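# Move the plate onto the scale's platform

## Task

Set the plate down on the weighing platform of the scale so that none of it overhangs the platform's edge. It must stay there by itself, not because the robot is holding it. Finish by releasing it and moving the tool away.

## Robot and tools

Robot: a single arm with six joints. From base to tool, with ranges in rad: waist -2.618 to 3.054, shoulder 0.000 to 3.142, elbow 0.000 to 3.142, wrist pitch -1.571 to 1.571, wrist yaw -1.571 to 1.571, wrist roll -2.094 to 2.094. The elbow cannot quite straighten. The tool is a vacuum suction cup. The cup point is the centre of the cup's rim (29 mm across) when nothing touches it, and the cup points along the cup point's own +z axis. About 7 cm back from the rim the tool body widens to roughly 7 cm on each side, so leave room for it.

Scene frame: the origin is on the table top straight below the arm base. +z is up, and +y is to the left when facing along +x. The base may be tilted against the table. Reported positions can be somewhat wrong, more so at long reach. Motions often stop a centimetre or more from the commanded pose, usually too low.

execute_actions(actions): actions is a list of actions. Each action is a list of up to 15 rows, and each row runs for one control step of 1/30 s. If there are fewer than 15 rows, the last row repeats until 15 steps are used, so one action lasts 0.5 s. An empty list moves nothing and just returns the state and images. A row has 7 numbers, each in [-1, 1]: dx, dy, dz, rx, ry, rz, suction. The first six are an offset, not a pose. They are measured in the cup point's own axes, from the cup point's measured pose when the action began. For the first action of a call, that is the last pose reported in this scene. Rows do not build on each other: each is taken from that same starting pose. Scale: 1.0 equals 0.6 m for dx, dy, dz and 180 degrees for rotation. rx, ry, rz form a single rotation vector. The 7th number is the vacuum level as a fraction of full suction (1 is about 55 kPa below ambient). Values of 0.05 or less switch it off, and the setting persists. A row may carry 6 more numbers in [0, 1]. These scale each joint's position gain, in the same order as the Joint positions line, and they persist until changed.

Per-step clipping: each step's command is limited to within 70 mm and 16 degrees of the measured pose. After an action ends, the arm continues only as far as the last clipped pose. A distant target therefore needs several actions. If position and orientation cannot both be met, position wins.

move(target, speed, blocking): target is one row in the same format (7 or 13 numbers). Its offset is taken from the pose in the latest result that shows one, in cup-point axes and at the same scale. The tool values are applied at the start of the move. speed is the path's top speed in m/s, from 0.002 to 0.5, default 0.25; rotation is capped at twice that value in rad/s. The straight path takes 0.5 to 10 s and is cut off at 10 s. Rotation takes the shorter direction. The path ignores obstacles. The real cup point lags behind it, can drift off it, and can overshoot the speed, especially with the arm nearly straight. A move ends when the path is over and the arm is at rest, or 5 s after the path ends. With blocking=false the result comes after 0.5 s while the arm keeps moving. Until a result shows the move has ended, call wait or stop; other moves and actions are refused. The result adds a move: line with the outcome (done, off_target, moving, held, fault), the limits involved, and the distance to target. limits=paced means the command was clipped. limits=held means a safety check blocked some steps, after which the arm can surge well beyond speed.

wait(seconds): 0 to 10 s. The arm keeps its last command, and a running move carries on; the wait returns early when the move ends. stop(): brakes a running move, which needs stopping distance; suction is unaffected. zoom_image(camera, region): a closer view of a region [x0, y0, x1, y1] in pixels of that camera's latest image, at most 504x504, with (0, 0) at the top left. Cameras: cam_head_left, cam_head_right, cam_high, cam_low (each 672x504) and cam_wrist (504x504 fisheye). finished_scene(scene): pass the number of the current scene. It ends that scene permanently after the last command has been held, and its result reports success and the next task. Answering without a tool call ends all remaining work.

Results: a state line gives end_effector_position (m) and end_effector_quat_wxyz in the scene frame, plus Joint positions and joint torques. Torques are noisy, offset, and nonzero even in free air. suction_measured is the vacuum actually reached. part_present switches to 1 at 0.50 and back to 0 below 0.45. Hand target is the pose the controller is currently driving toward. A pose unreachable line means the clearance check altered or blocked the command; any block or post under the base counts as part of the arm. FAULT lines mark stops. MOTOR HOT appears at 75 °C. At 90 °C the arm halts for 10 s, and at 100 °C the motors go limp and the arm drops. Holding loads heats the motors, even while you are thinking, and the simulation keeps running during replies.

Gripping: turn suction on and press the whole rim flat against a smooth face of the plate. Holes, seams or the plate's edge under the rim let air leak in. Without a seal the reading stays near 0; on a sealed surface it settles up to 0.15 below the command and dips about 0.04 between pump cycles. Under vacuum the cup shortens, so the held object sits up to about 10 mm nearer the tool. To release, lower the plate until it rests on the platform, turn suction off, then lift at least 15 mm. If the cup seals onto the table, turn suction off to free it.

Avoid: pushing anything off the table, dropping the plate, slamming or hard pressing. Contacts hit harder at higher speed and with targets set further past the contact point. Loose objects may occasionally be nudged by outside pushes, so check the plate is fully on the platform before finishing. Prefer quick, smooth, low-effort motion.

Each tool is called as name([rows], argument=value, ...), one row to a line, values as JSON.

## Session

execute_actions(actions=[])

Scene clock: 0.00 s.
end_effector_position=(+0.2691, -0.0337, +0.2649) suction_measured=0.00 part_present=0 end_effector_quat_wxyz=(+0.407, +0.594, -0.648, -0.249)
Joint positions: [-0.015  1.689  1.614 -1.483  0.01   0.006]
Joint velocities: [ 0.007  0.007 -0.007  0.022  0.007 -0.022]
Joint torques (N m, as the arm reports them, + toward a larger angle): no reading
Hand target: +0.269, -0.034, +0.265; +0.407, +0.594, -0.648, -0.249
Joint stiffness scale: [1. 1. 1. 1. 1. 1.]

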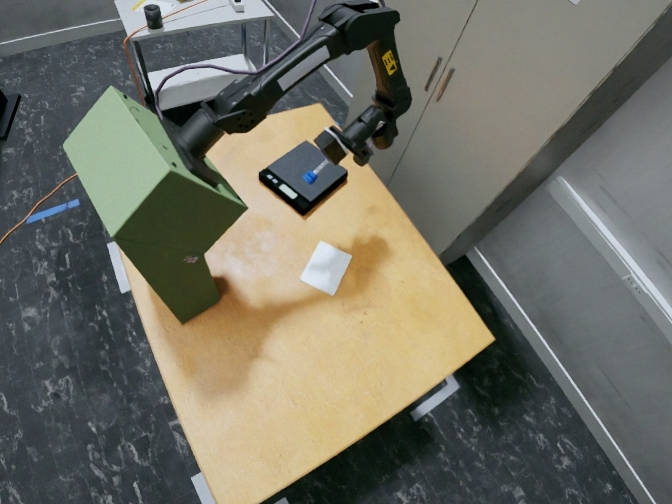

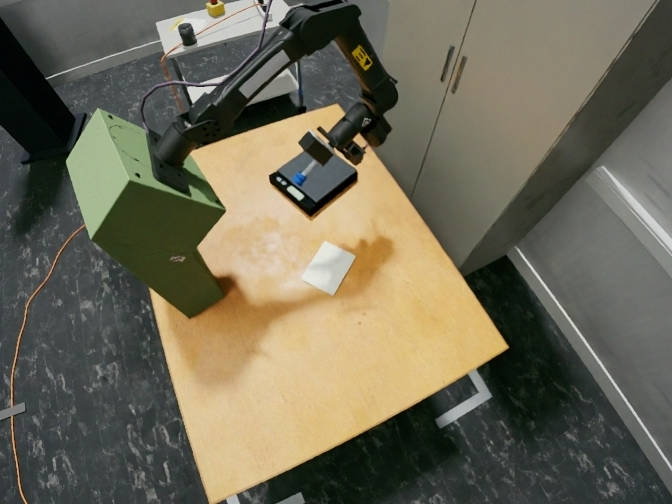

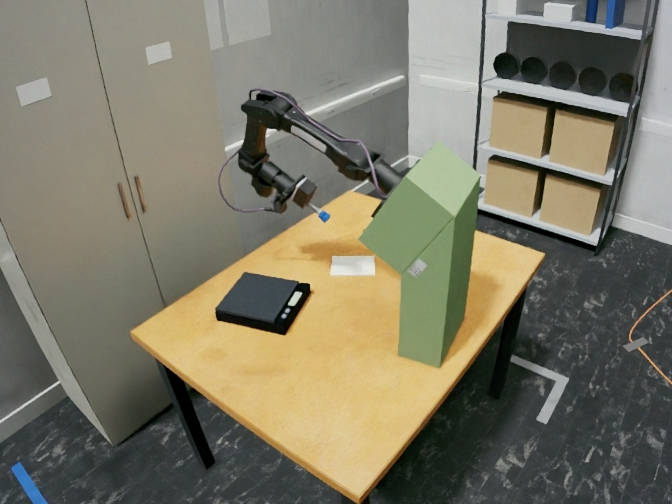

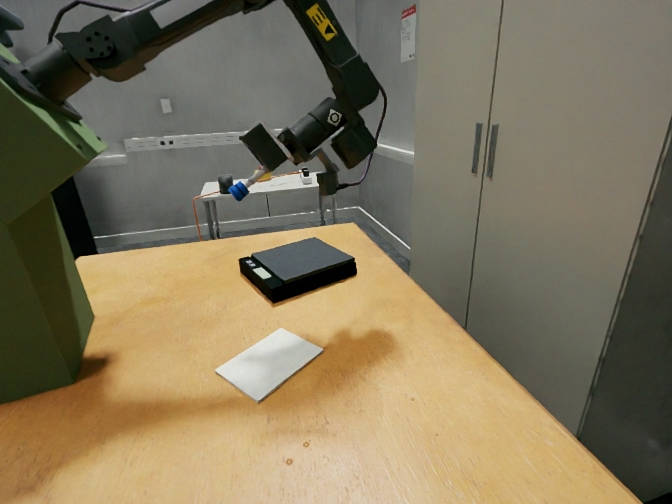

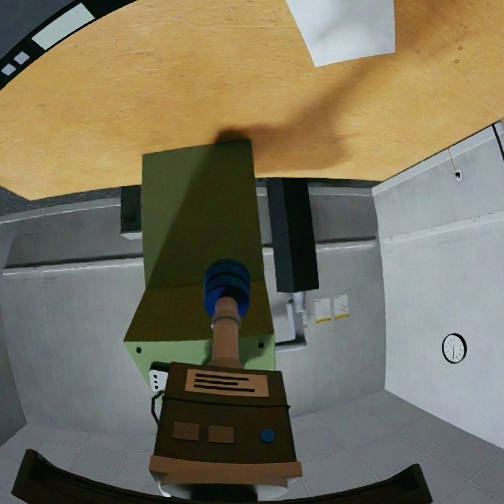

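move(target=[0.160,-0.2815,0.187,0.3077,-0.074,-0.0253,0], speed=0.25)

Scene clock: 14.07 s.
end_effector_position=(+0.2873, -0.1697, +0.0901) suction_measured=0.00 part_present=0 end_effector_quat_wxyz=(-0.000, +0.716, -0.698, +0.004)
Joint positions: [-0.484  1.859  0.816  0.344 -0.598 -0.295]
Joint velocities: [-0.002 -0.002  0.027 -0.051  0.022  0.066]
Joint torques (N m, as the arm reports them, + toward a larger angle): [-6.89 -5.47 -1.27  0.23 -0.15  0.13]
Hand target: +0.273, -0.173, +0.090; +0.003, +0.705, -0.709, -0.001
Off the commanded pose: 0.012 m, 2 deg.
Joint stiffness scale: [1. 1. 1. 1. 1. 1.]
move: off_target

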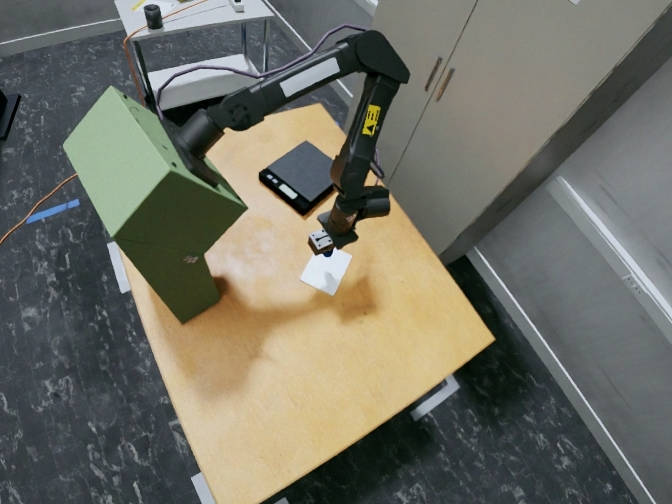

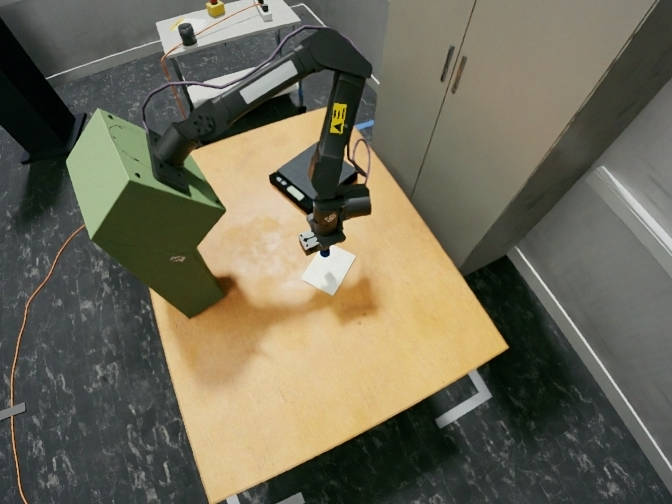

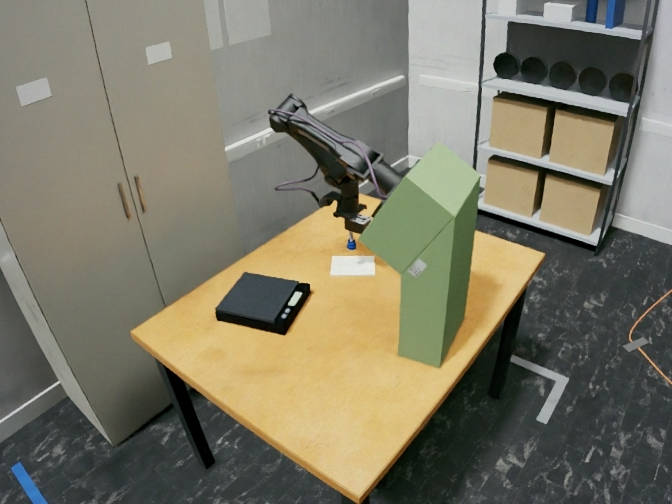

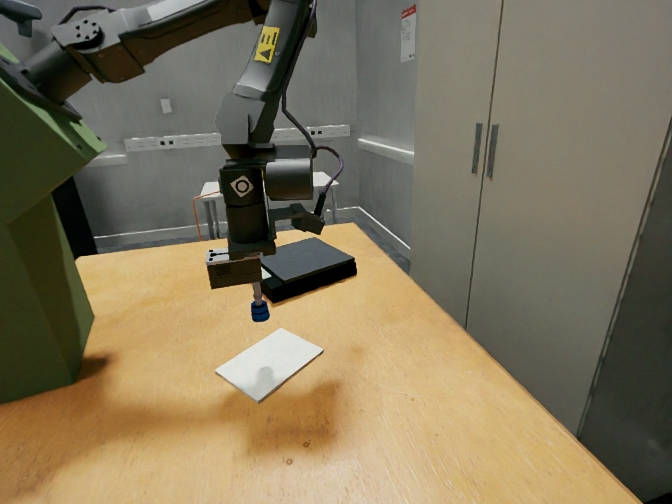

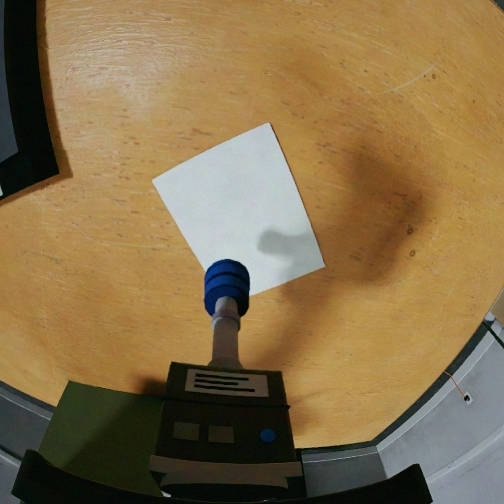

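move(target=[0.015,0.007,0.112,0,0,0,0], speed=0.15)

Scene clock: 28.10 s.
end_effector_position=(+0.2780, -0.1721, +0.0262) suction_measured=0.00 part_present=0 end_effector_quat_wxyz=(+0.001, +0.716, -0.698, -0.005)
Joint positions: [-0.4    2.1    0.964  0.452 -0.54  -0.242]
Joint velocities: [-0.007 -0.017 -0.017  0.037 -0.037  0.007]
Joint torques (N m, as the arm reports them, + toward a larger angle): [-6.05 -5.94  0.97  0.18 -0.01  0.11]
Hand target: +0.283, -0.178, +0.023; -0.001, +0.716, -0.698, +0.004
Off the commanded pose: 0.010 m, 1 deg.
Joint stiffness scale: [1. 1. 1. 1. 1. 1.]
move: done

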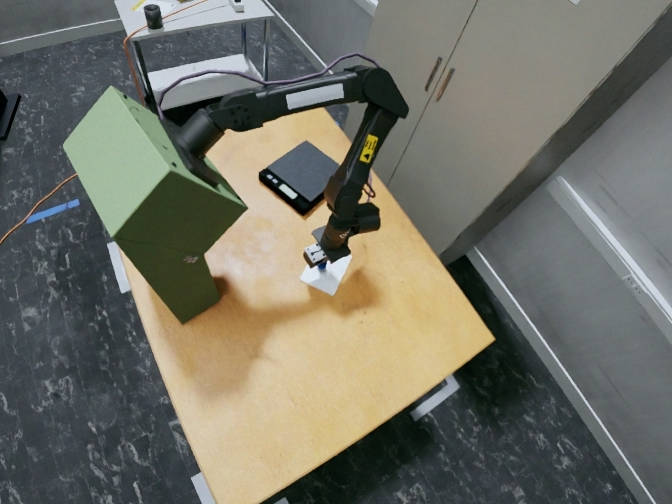

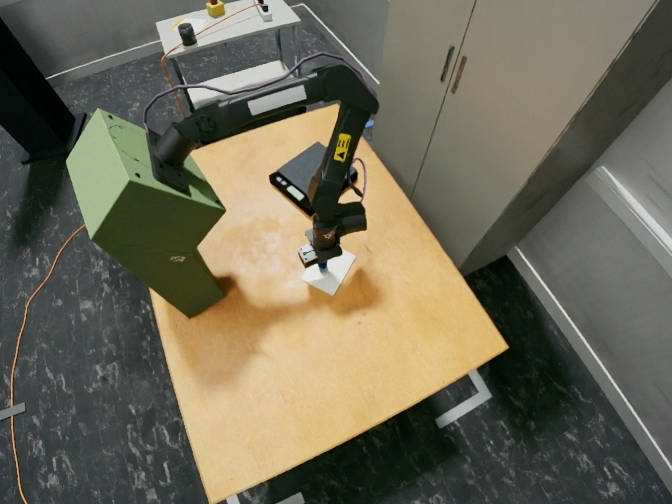

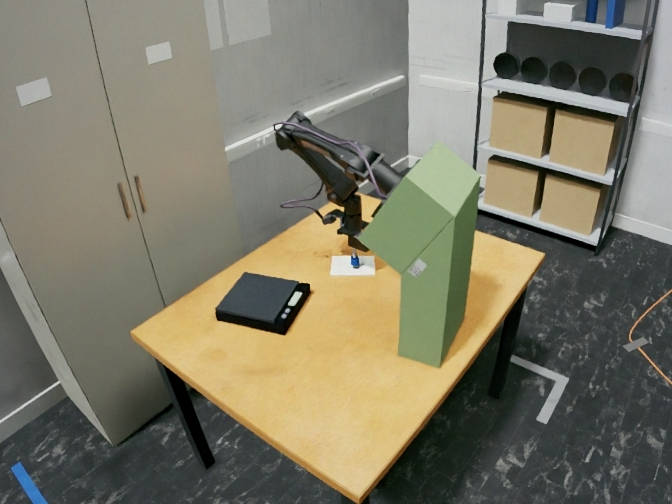

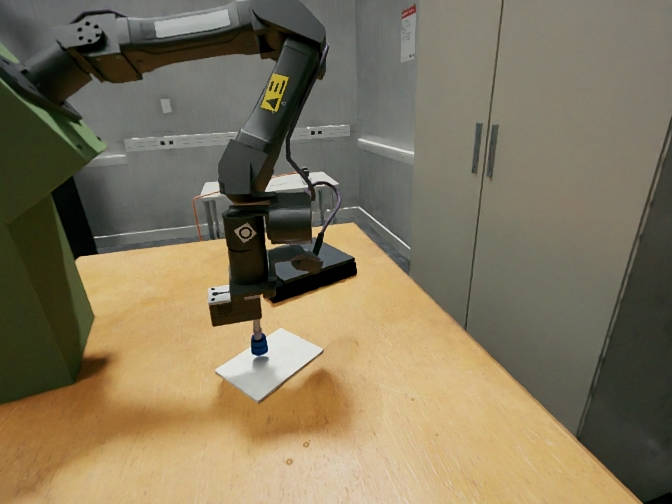

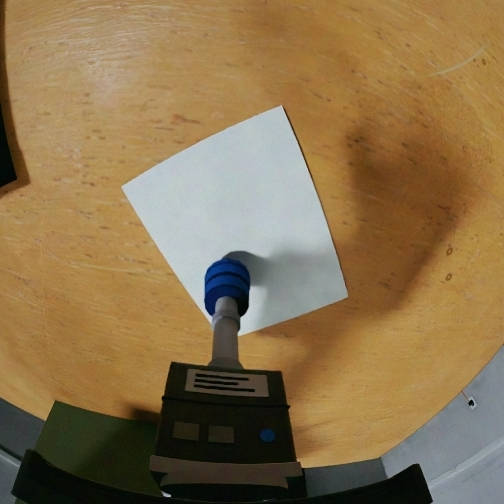

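move(target=[0.018,-0.016,0.044,0.003,0.002,0,1], speed=0.03)

Scene clock: 32.07 s.
end_effector_position=(+0.2878, -0.1774, +0.0035) suction_measured=0.44 part_present=0 end_effector_quat_wxyz=(-0.003, +0.720, -0.694, -0.002)
Joint positions: [-0.379  2.178  1.062  0.451 -0.527 -0.23 ]
Joint velocities: [ 0.002 -0.022  0.032 -0.037 -0.037  0.022]
Joint torques (N m, as the arm reports them, + toward a larger angle): [-6.1  -6.16  1.03  0.04  0.07  0.12]
Hand target: +0.287, -0.182, -0.000; -0.001, +0.716, -0.698, +0.001
Off the commanded pose: 0.006 m, 1 deg.
Joint stiffness scale: [1. 1. 1. 1. 1. 1.]
move: done

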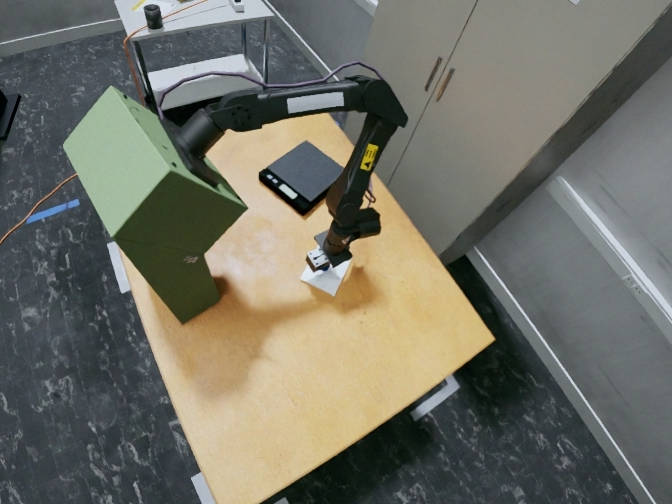

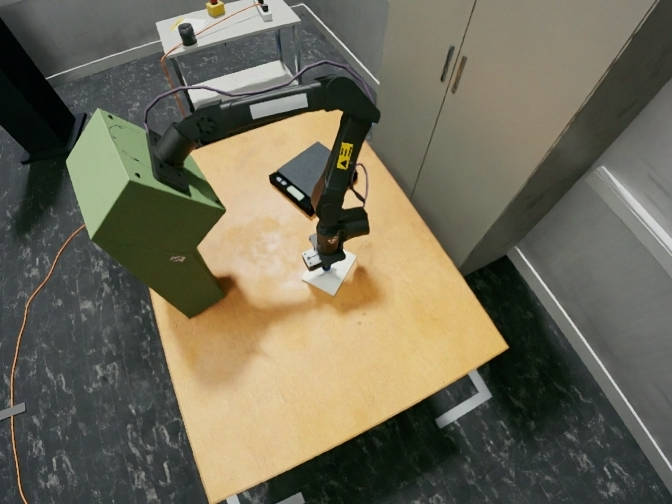

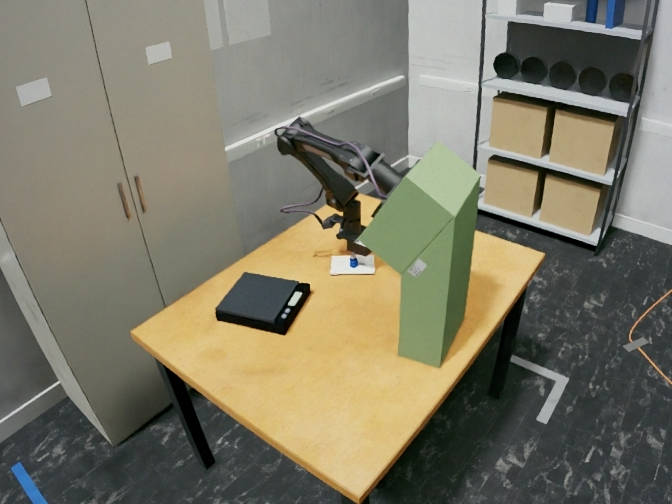

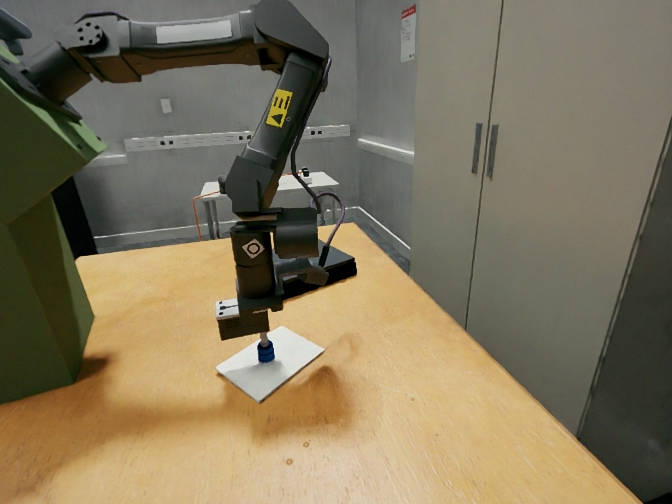

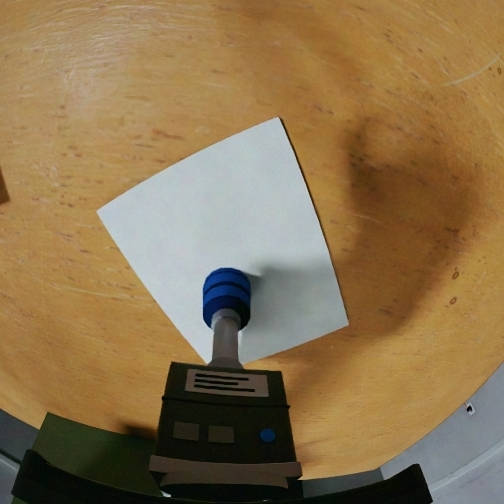

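Now find the scale's pose.

zoom_image(camera="cam_head_left", region=[200, 120, 400, 310])

zoom_image(camera="cam_high", region=[200, 220, 400, 360])

Region (200, 120, 400, 310) of cam_head_left's 672x504 image, scaled by 2.520, with more detail than that image has; it fills the top 479 rows of this view, and the rest is white.

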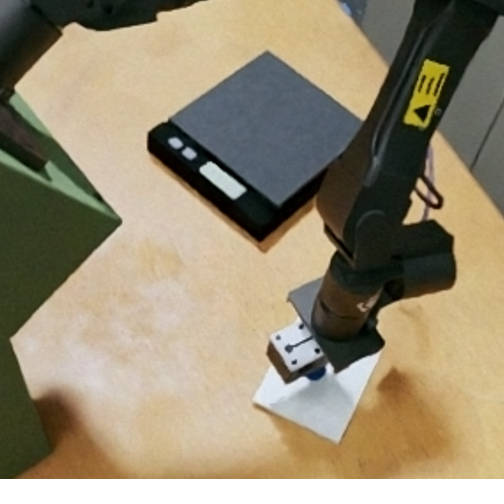

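Region (200, 220, 400, 360) of cam_high's 672x504 image, scaled by 2.520, with more detail than that image has; it fills the top 353 rows of this view, and the rest is white.

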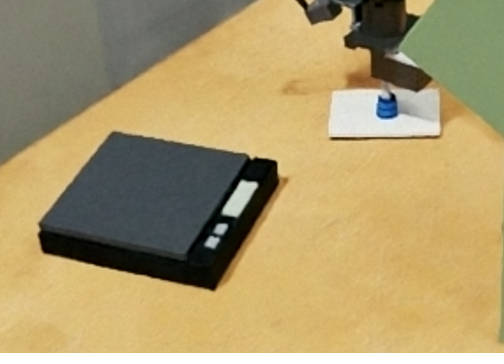

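move(target=[-0.045,-0.021,-0.135,0,0,0.02,1], speed=0.15)

Scene clock: 70.90 s.
end_effector_position=(+0.3045, -0.1480, +0.0768) suction_measured=0.99 part_present=1 end_effector_quat_wxyz=(-0.005, +0.707, -0.708, -0.002)
Joint positions: [-0.407  1.853  0.857  0.321 -0.552 -0.212]
Joint velocities: [0.002 0.027 0.002 0.022 0.022 0.051]
Joint torques (N m, as the arm reports them, + toward a larger angle): [-6.78 -8.97 -1.2  -0.06 -0.17  0.11]
Hand target: +0.300, -0.152, +0.085; -0.003, +0.698, -0.716, -0.002
Off the commanded pose: 0.010 m, 1 deg.
Joint stiffness scale: [1. 1. 1. 1. 1. 1.]
move: done

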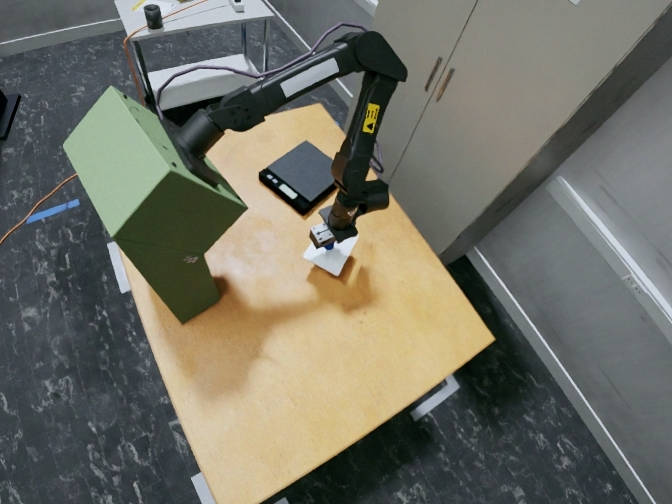

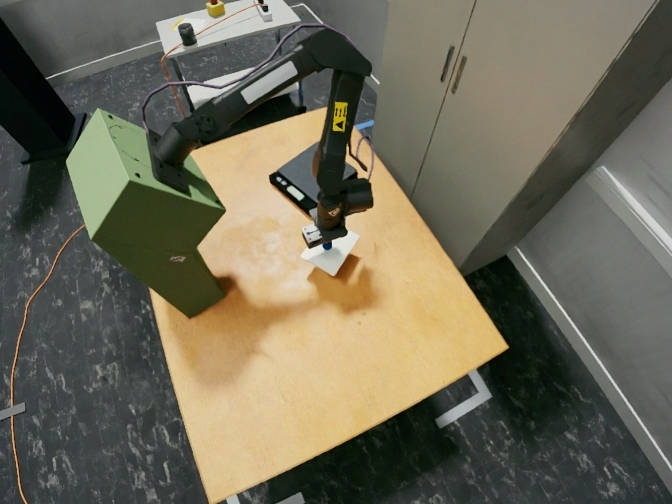

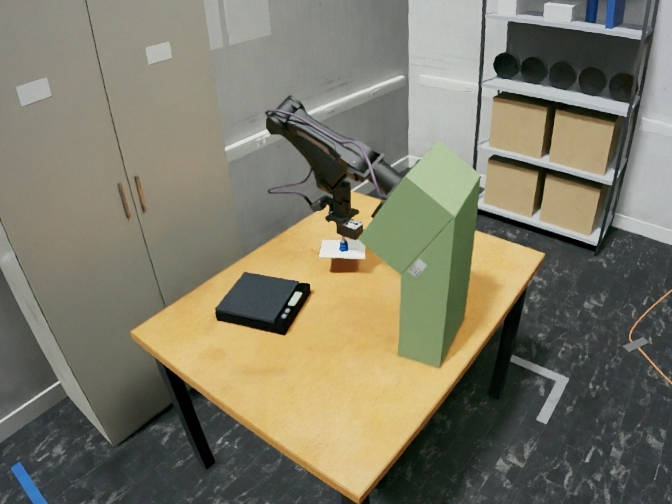

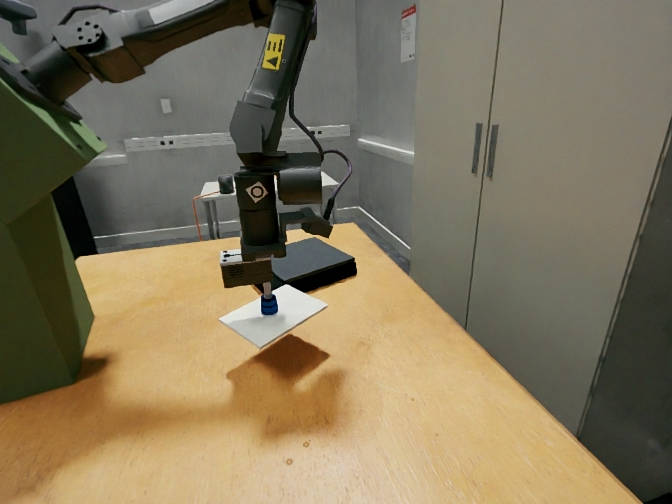

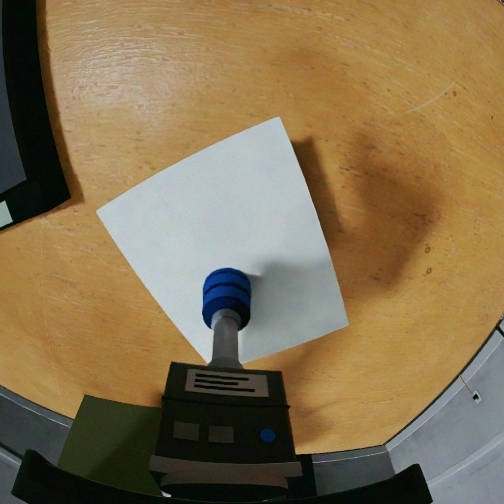

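move(target=[-0.485,-0.2375,-0.01,-0.002,0.002,0.067,1], speed=0.22)

Scene clock: 77.30 s.
end_effector_position=(+0.4405, +0.1444, +0.0887) suction_measured=0.99 part_present=1 end_effector_quat_wxyz=(+0.002, -0.629, +0.777, +0.011)
Joint positions: [ 0.414  1.682  1.354 -0.25   0.117  0.477]
Joint velocities: [-0.002  0.017  0.007 -0.022 -0.022  0.022]
Joint torques (N m, as the arm reports them, + toward a larger angle): [  1.83 -10.92   5.06  -0.06   0.05   0.12]
Hand target: +0.449, +0.145, +0.089; +0.005, -0.625, +0.781, +0.003
Off the commanded pose: 0.007 m, 1 deg.
Joint stiffness scale: [1. 1. 1. 1. 1. 1.]
move: done

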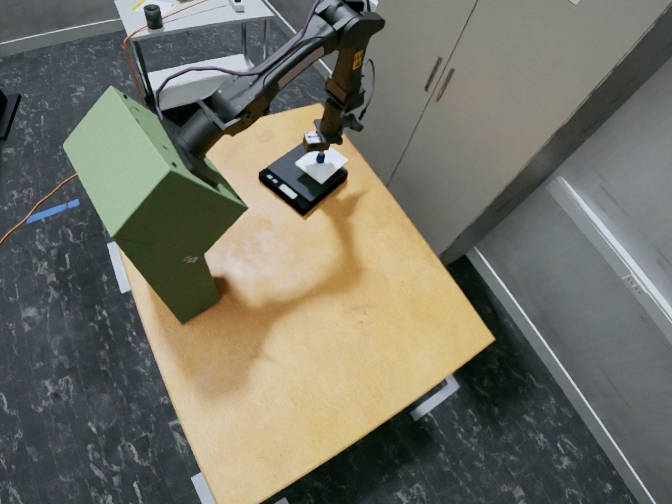

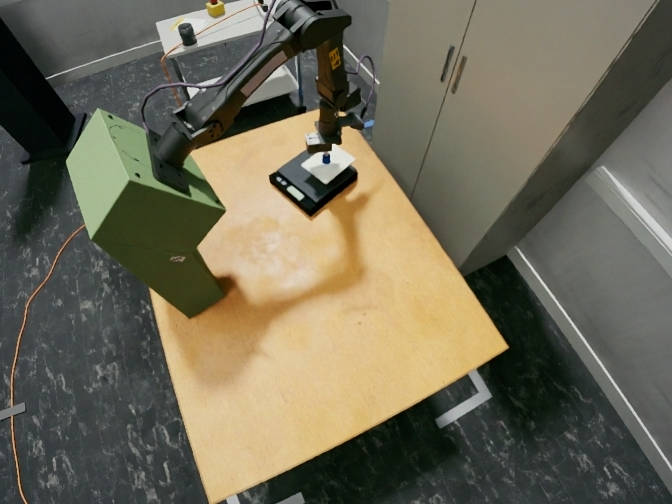

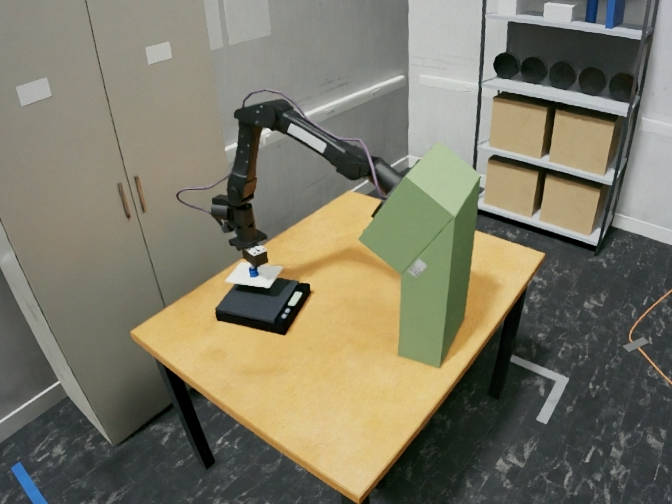

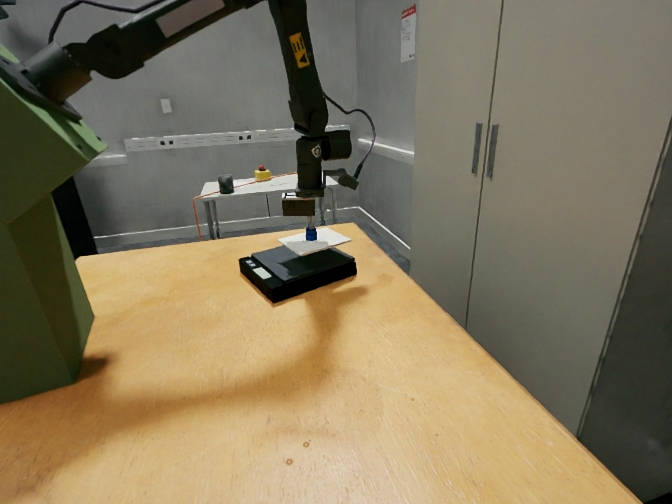

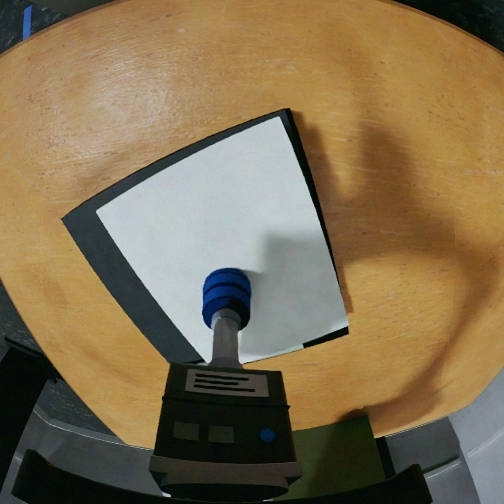

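move(target=[-0.04,0.056,0.05,0.003,0.004,0.015,1], speed=0.08)

Scene clock: 93.60 s.
end_effector_position=(+0.4164, +0.1728, +0.0623) suction_measured=0.99 part_present=1 end_effector_quat_wxyz=(+0.000, -0.611, +0.791, +0.005)
Joint positions: [ 0.499  1.769  1.336 -0.15   0.199  0.569]
Joint velocities: [-0.012  0.002 -0.002  0.037 -0.022  0.022]
Joint torques (N m, as the arm reports them, + toward a larger angle): [  3.57 -10.75   1.93   0.26   0.06   0.1 ]
Hand target: +0.412, +0.176, +0.060; -0.000, -0.610, +0.792, +0.004
Off the commanded pose: 0.006 m, 0 deg.
Joint stiffness scale: [1. 1. 1. 1. 1. 1.]
move: done

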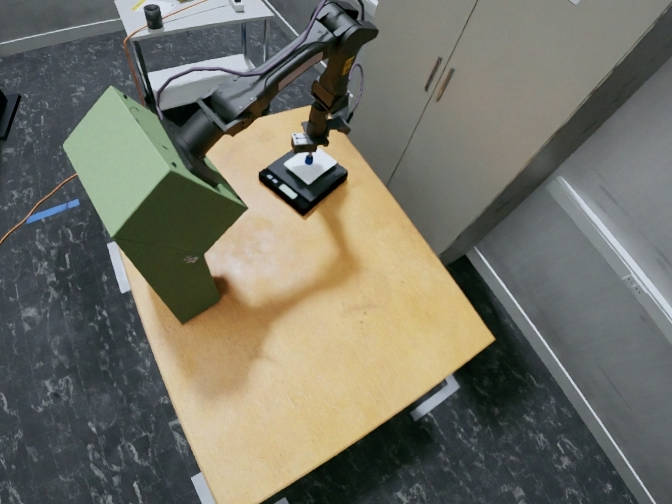

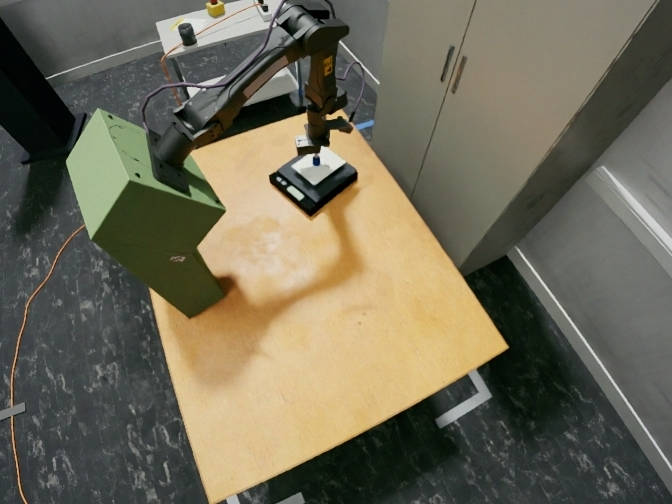

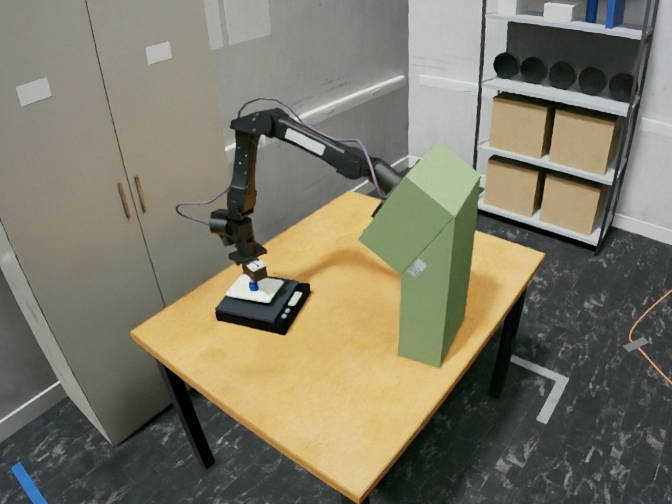

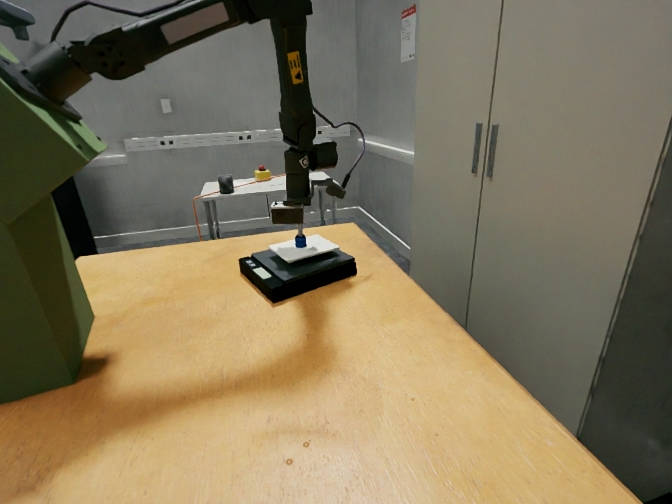

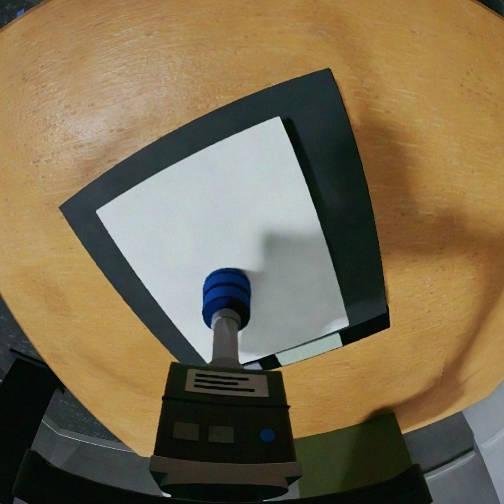

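move(target=[0,0.004,0.045,0.001,0.002,0,1], speed=0.025)

Scene clock: 104.03 s.
end_effector_position=(+0.4053, +0.1735, +0.0419) suction_measured=0.99 part_present=1 end_effector_quat_wxyz=(-0.009, -0.612, +0.790, +0.008)
Joint positions: [ 0.499  1.837  1.359 -0.124  0.2    0.57 ]
Joint velocities: [-0.022  0.007 -0.027 -0.007  0.037 -0.051]
Joint torques (N m, as the arm reports them, + toward a larger angle): [ 2.01 -9.45  4.07  0.24 -0.08 -0.02]
Hand target: +0.413, +0.174, +0.036; -0.001, -0.611, +0.791, +0.002
Off the commanded pose: 0.011 m, 1 deg.
Joint stiffness scale: [1. 1. 1. 1. 1. 1.]
move: off_target

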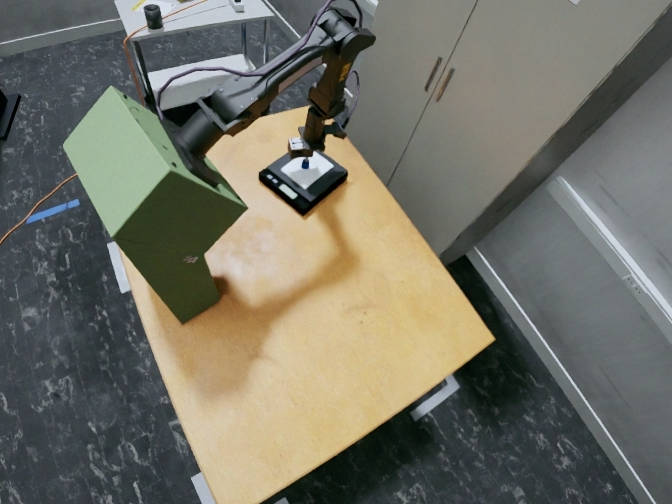

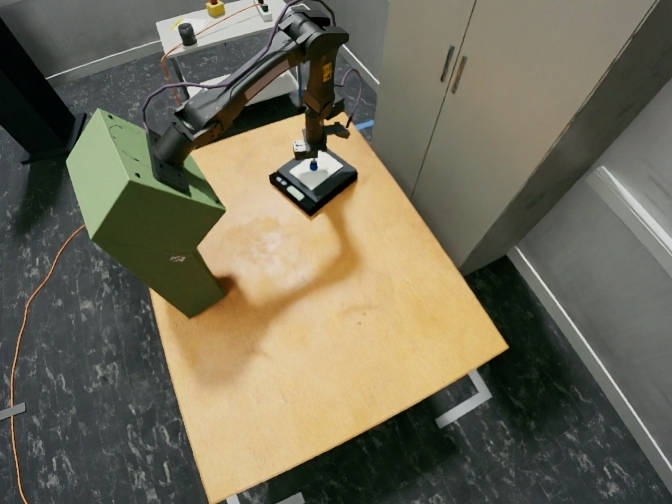

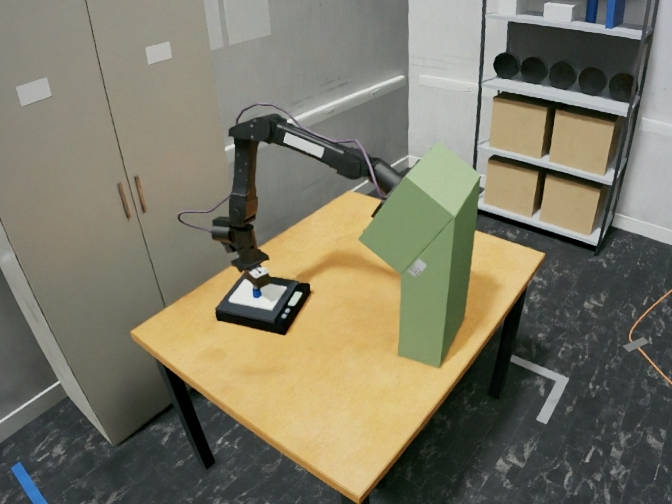

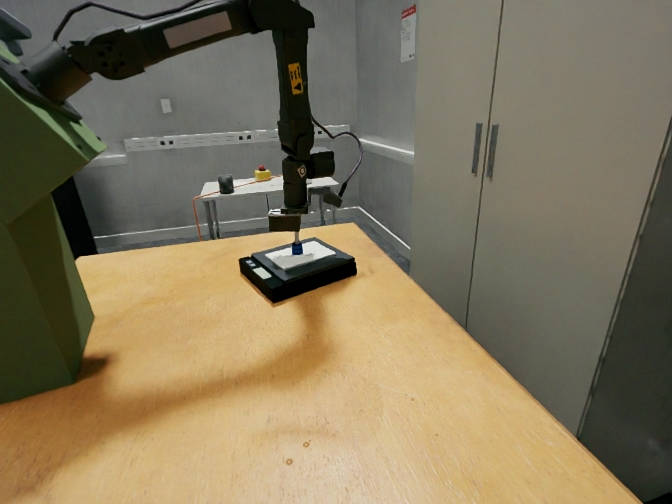

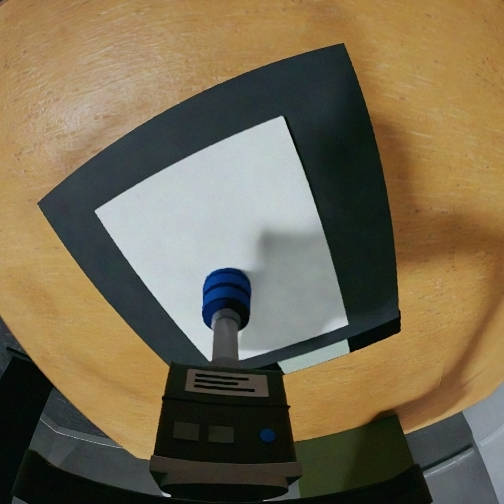

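zoom_image(camera="cam_high", region=[205, 250, 325, 345])

zoom_image(camera="cam_head_right", region=[260, 130, 370, 225])

Region (205, 250, 325, 345) of cam_high's 672x504 image, scaled by 4.200, with more detail than that image has; it fills the top 399 rows of this view, and the rest is white.

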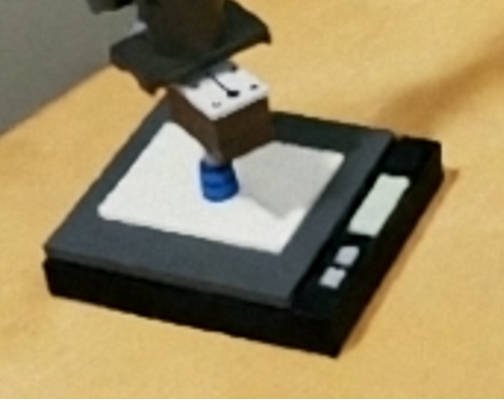

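Region (260, 130, 370, 225) of cam_head_right's 672x504 image, scaled by 4.582, with more detail than that image has; it fills the top 435 rows of this view, and the rest is white.

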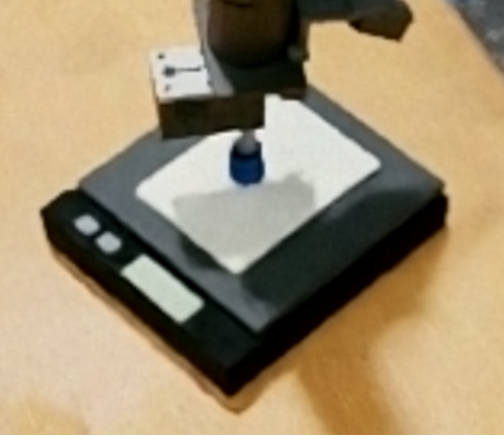

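move(target=[0,0,0.014,0.004,0.004,0,1], speed=0.02)

Scene clock: 111.57 s.
end_effector_position=(+0.4054, +0.1732, +0.0419) suction_measured=0.98 part_present=1 end_effector_quat_wxyz=(-0.009, -0.612, +0.790, +0.008)
Joint positions: [ 0.499  1.837  1.359 -0.124  0.201  0.57 ]
Joint velocities: [ 0.002  0.017 -0.002  0.007  0.125  0.022]
Joint torques (N m, as the arm reports them, + toward a larger angle): [ 3.16 -8.96  3.38  0.22  0.15  0.05]
Hand target: +0.405, +0.173, +0.034; -0.010, -0.613, +0.790, -0.000
Off the commanded pose: 0.008 m, 1 deg.
Joint stiffness scale: [1. 1. 1. 1. 1. 1.]
move: done

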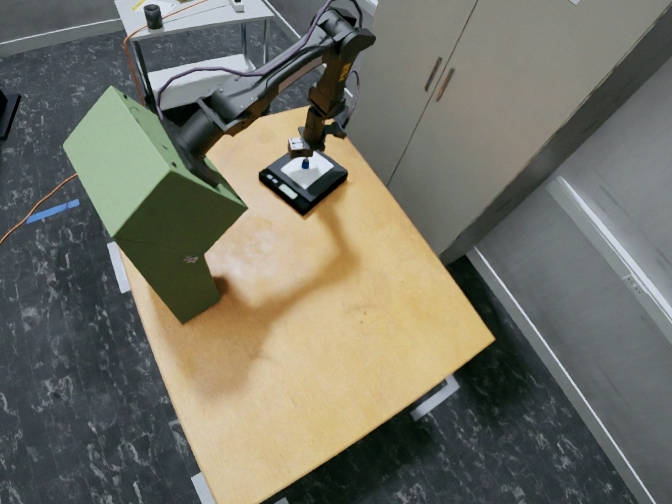

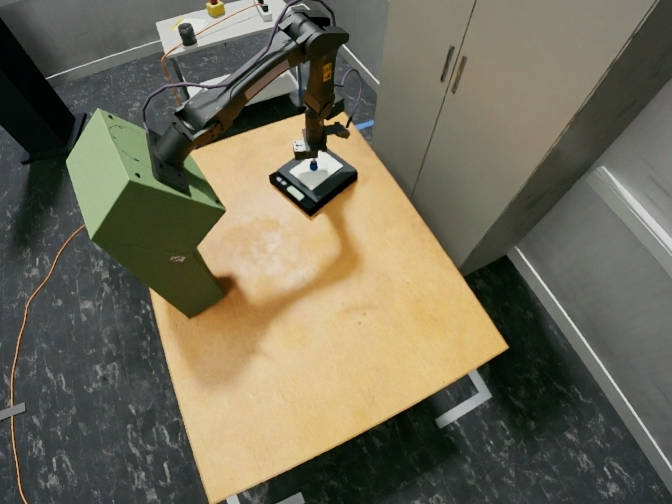

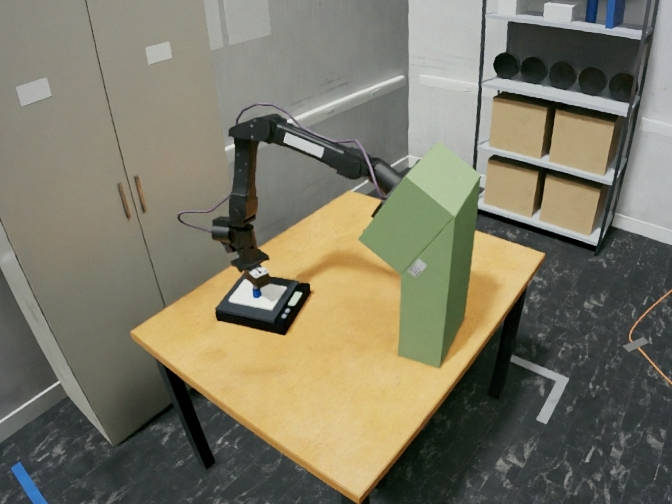

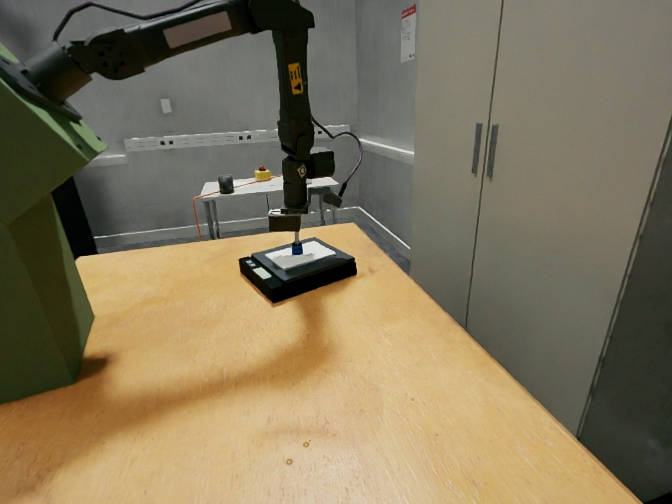

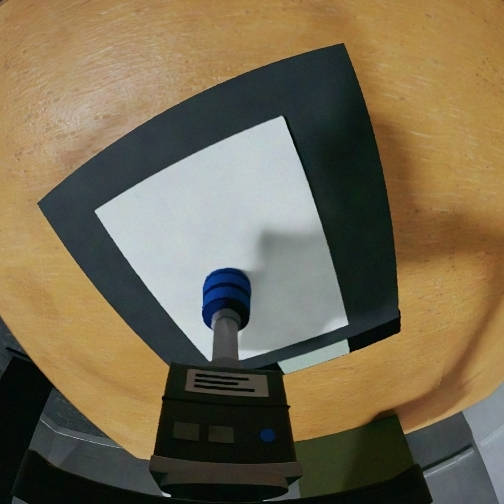

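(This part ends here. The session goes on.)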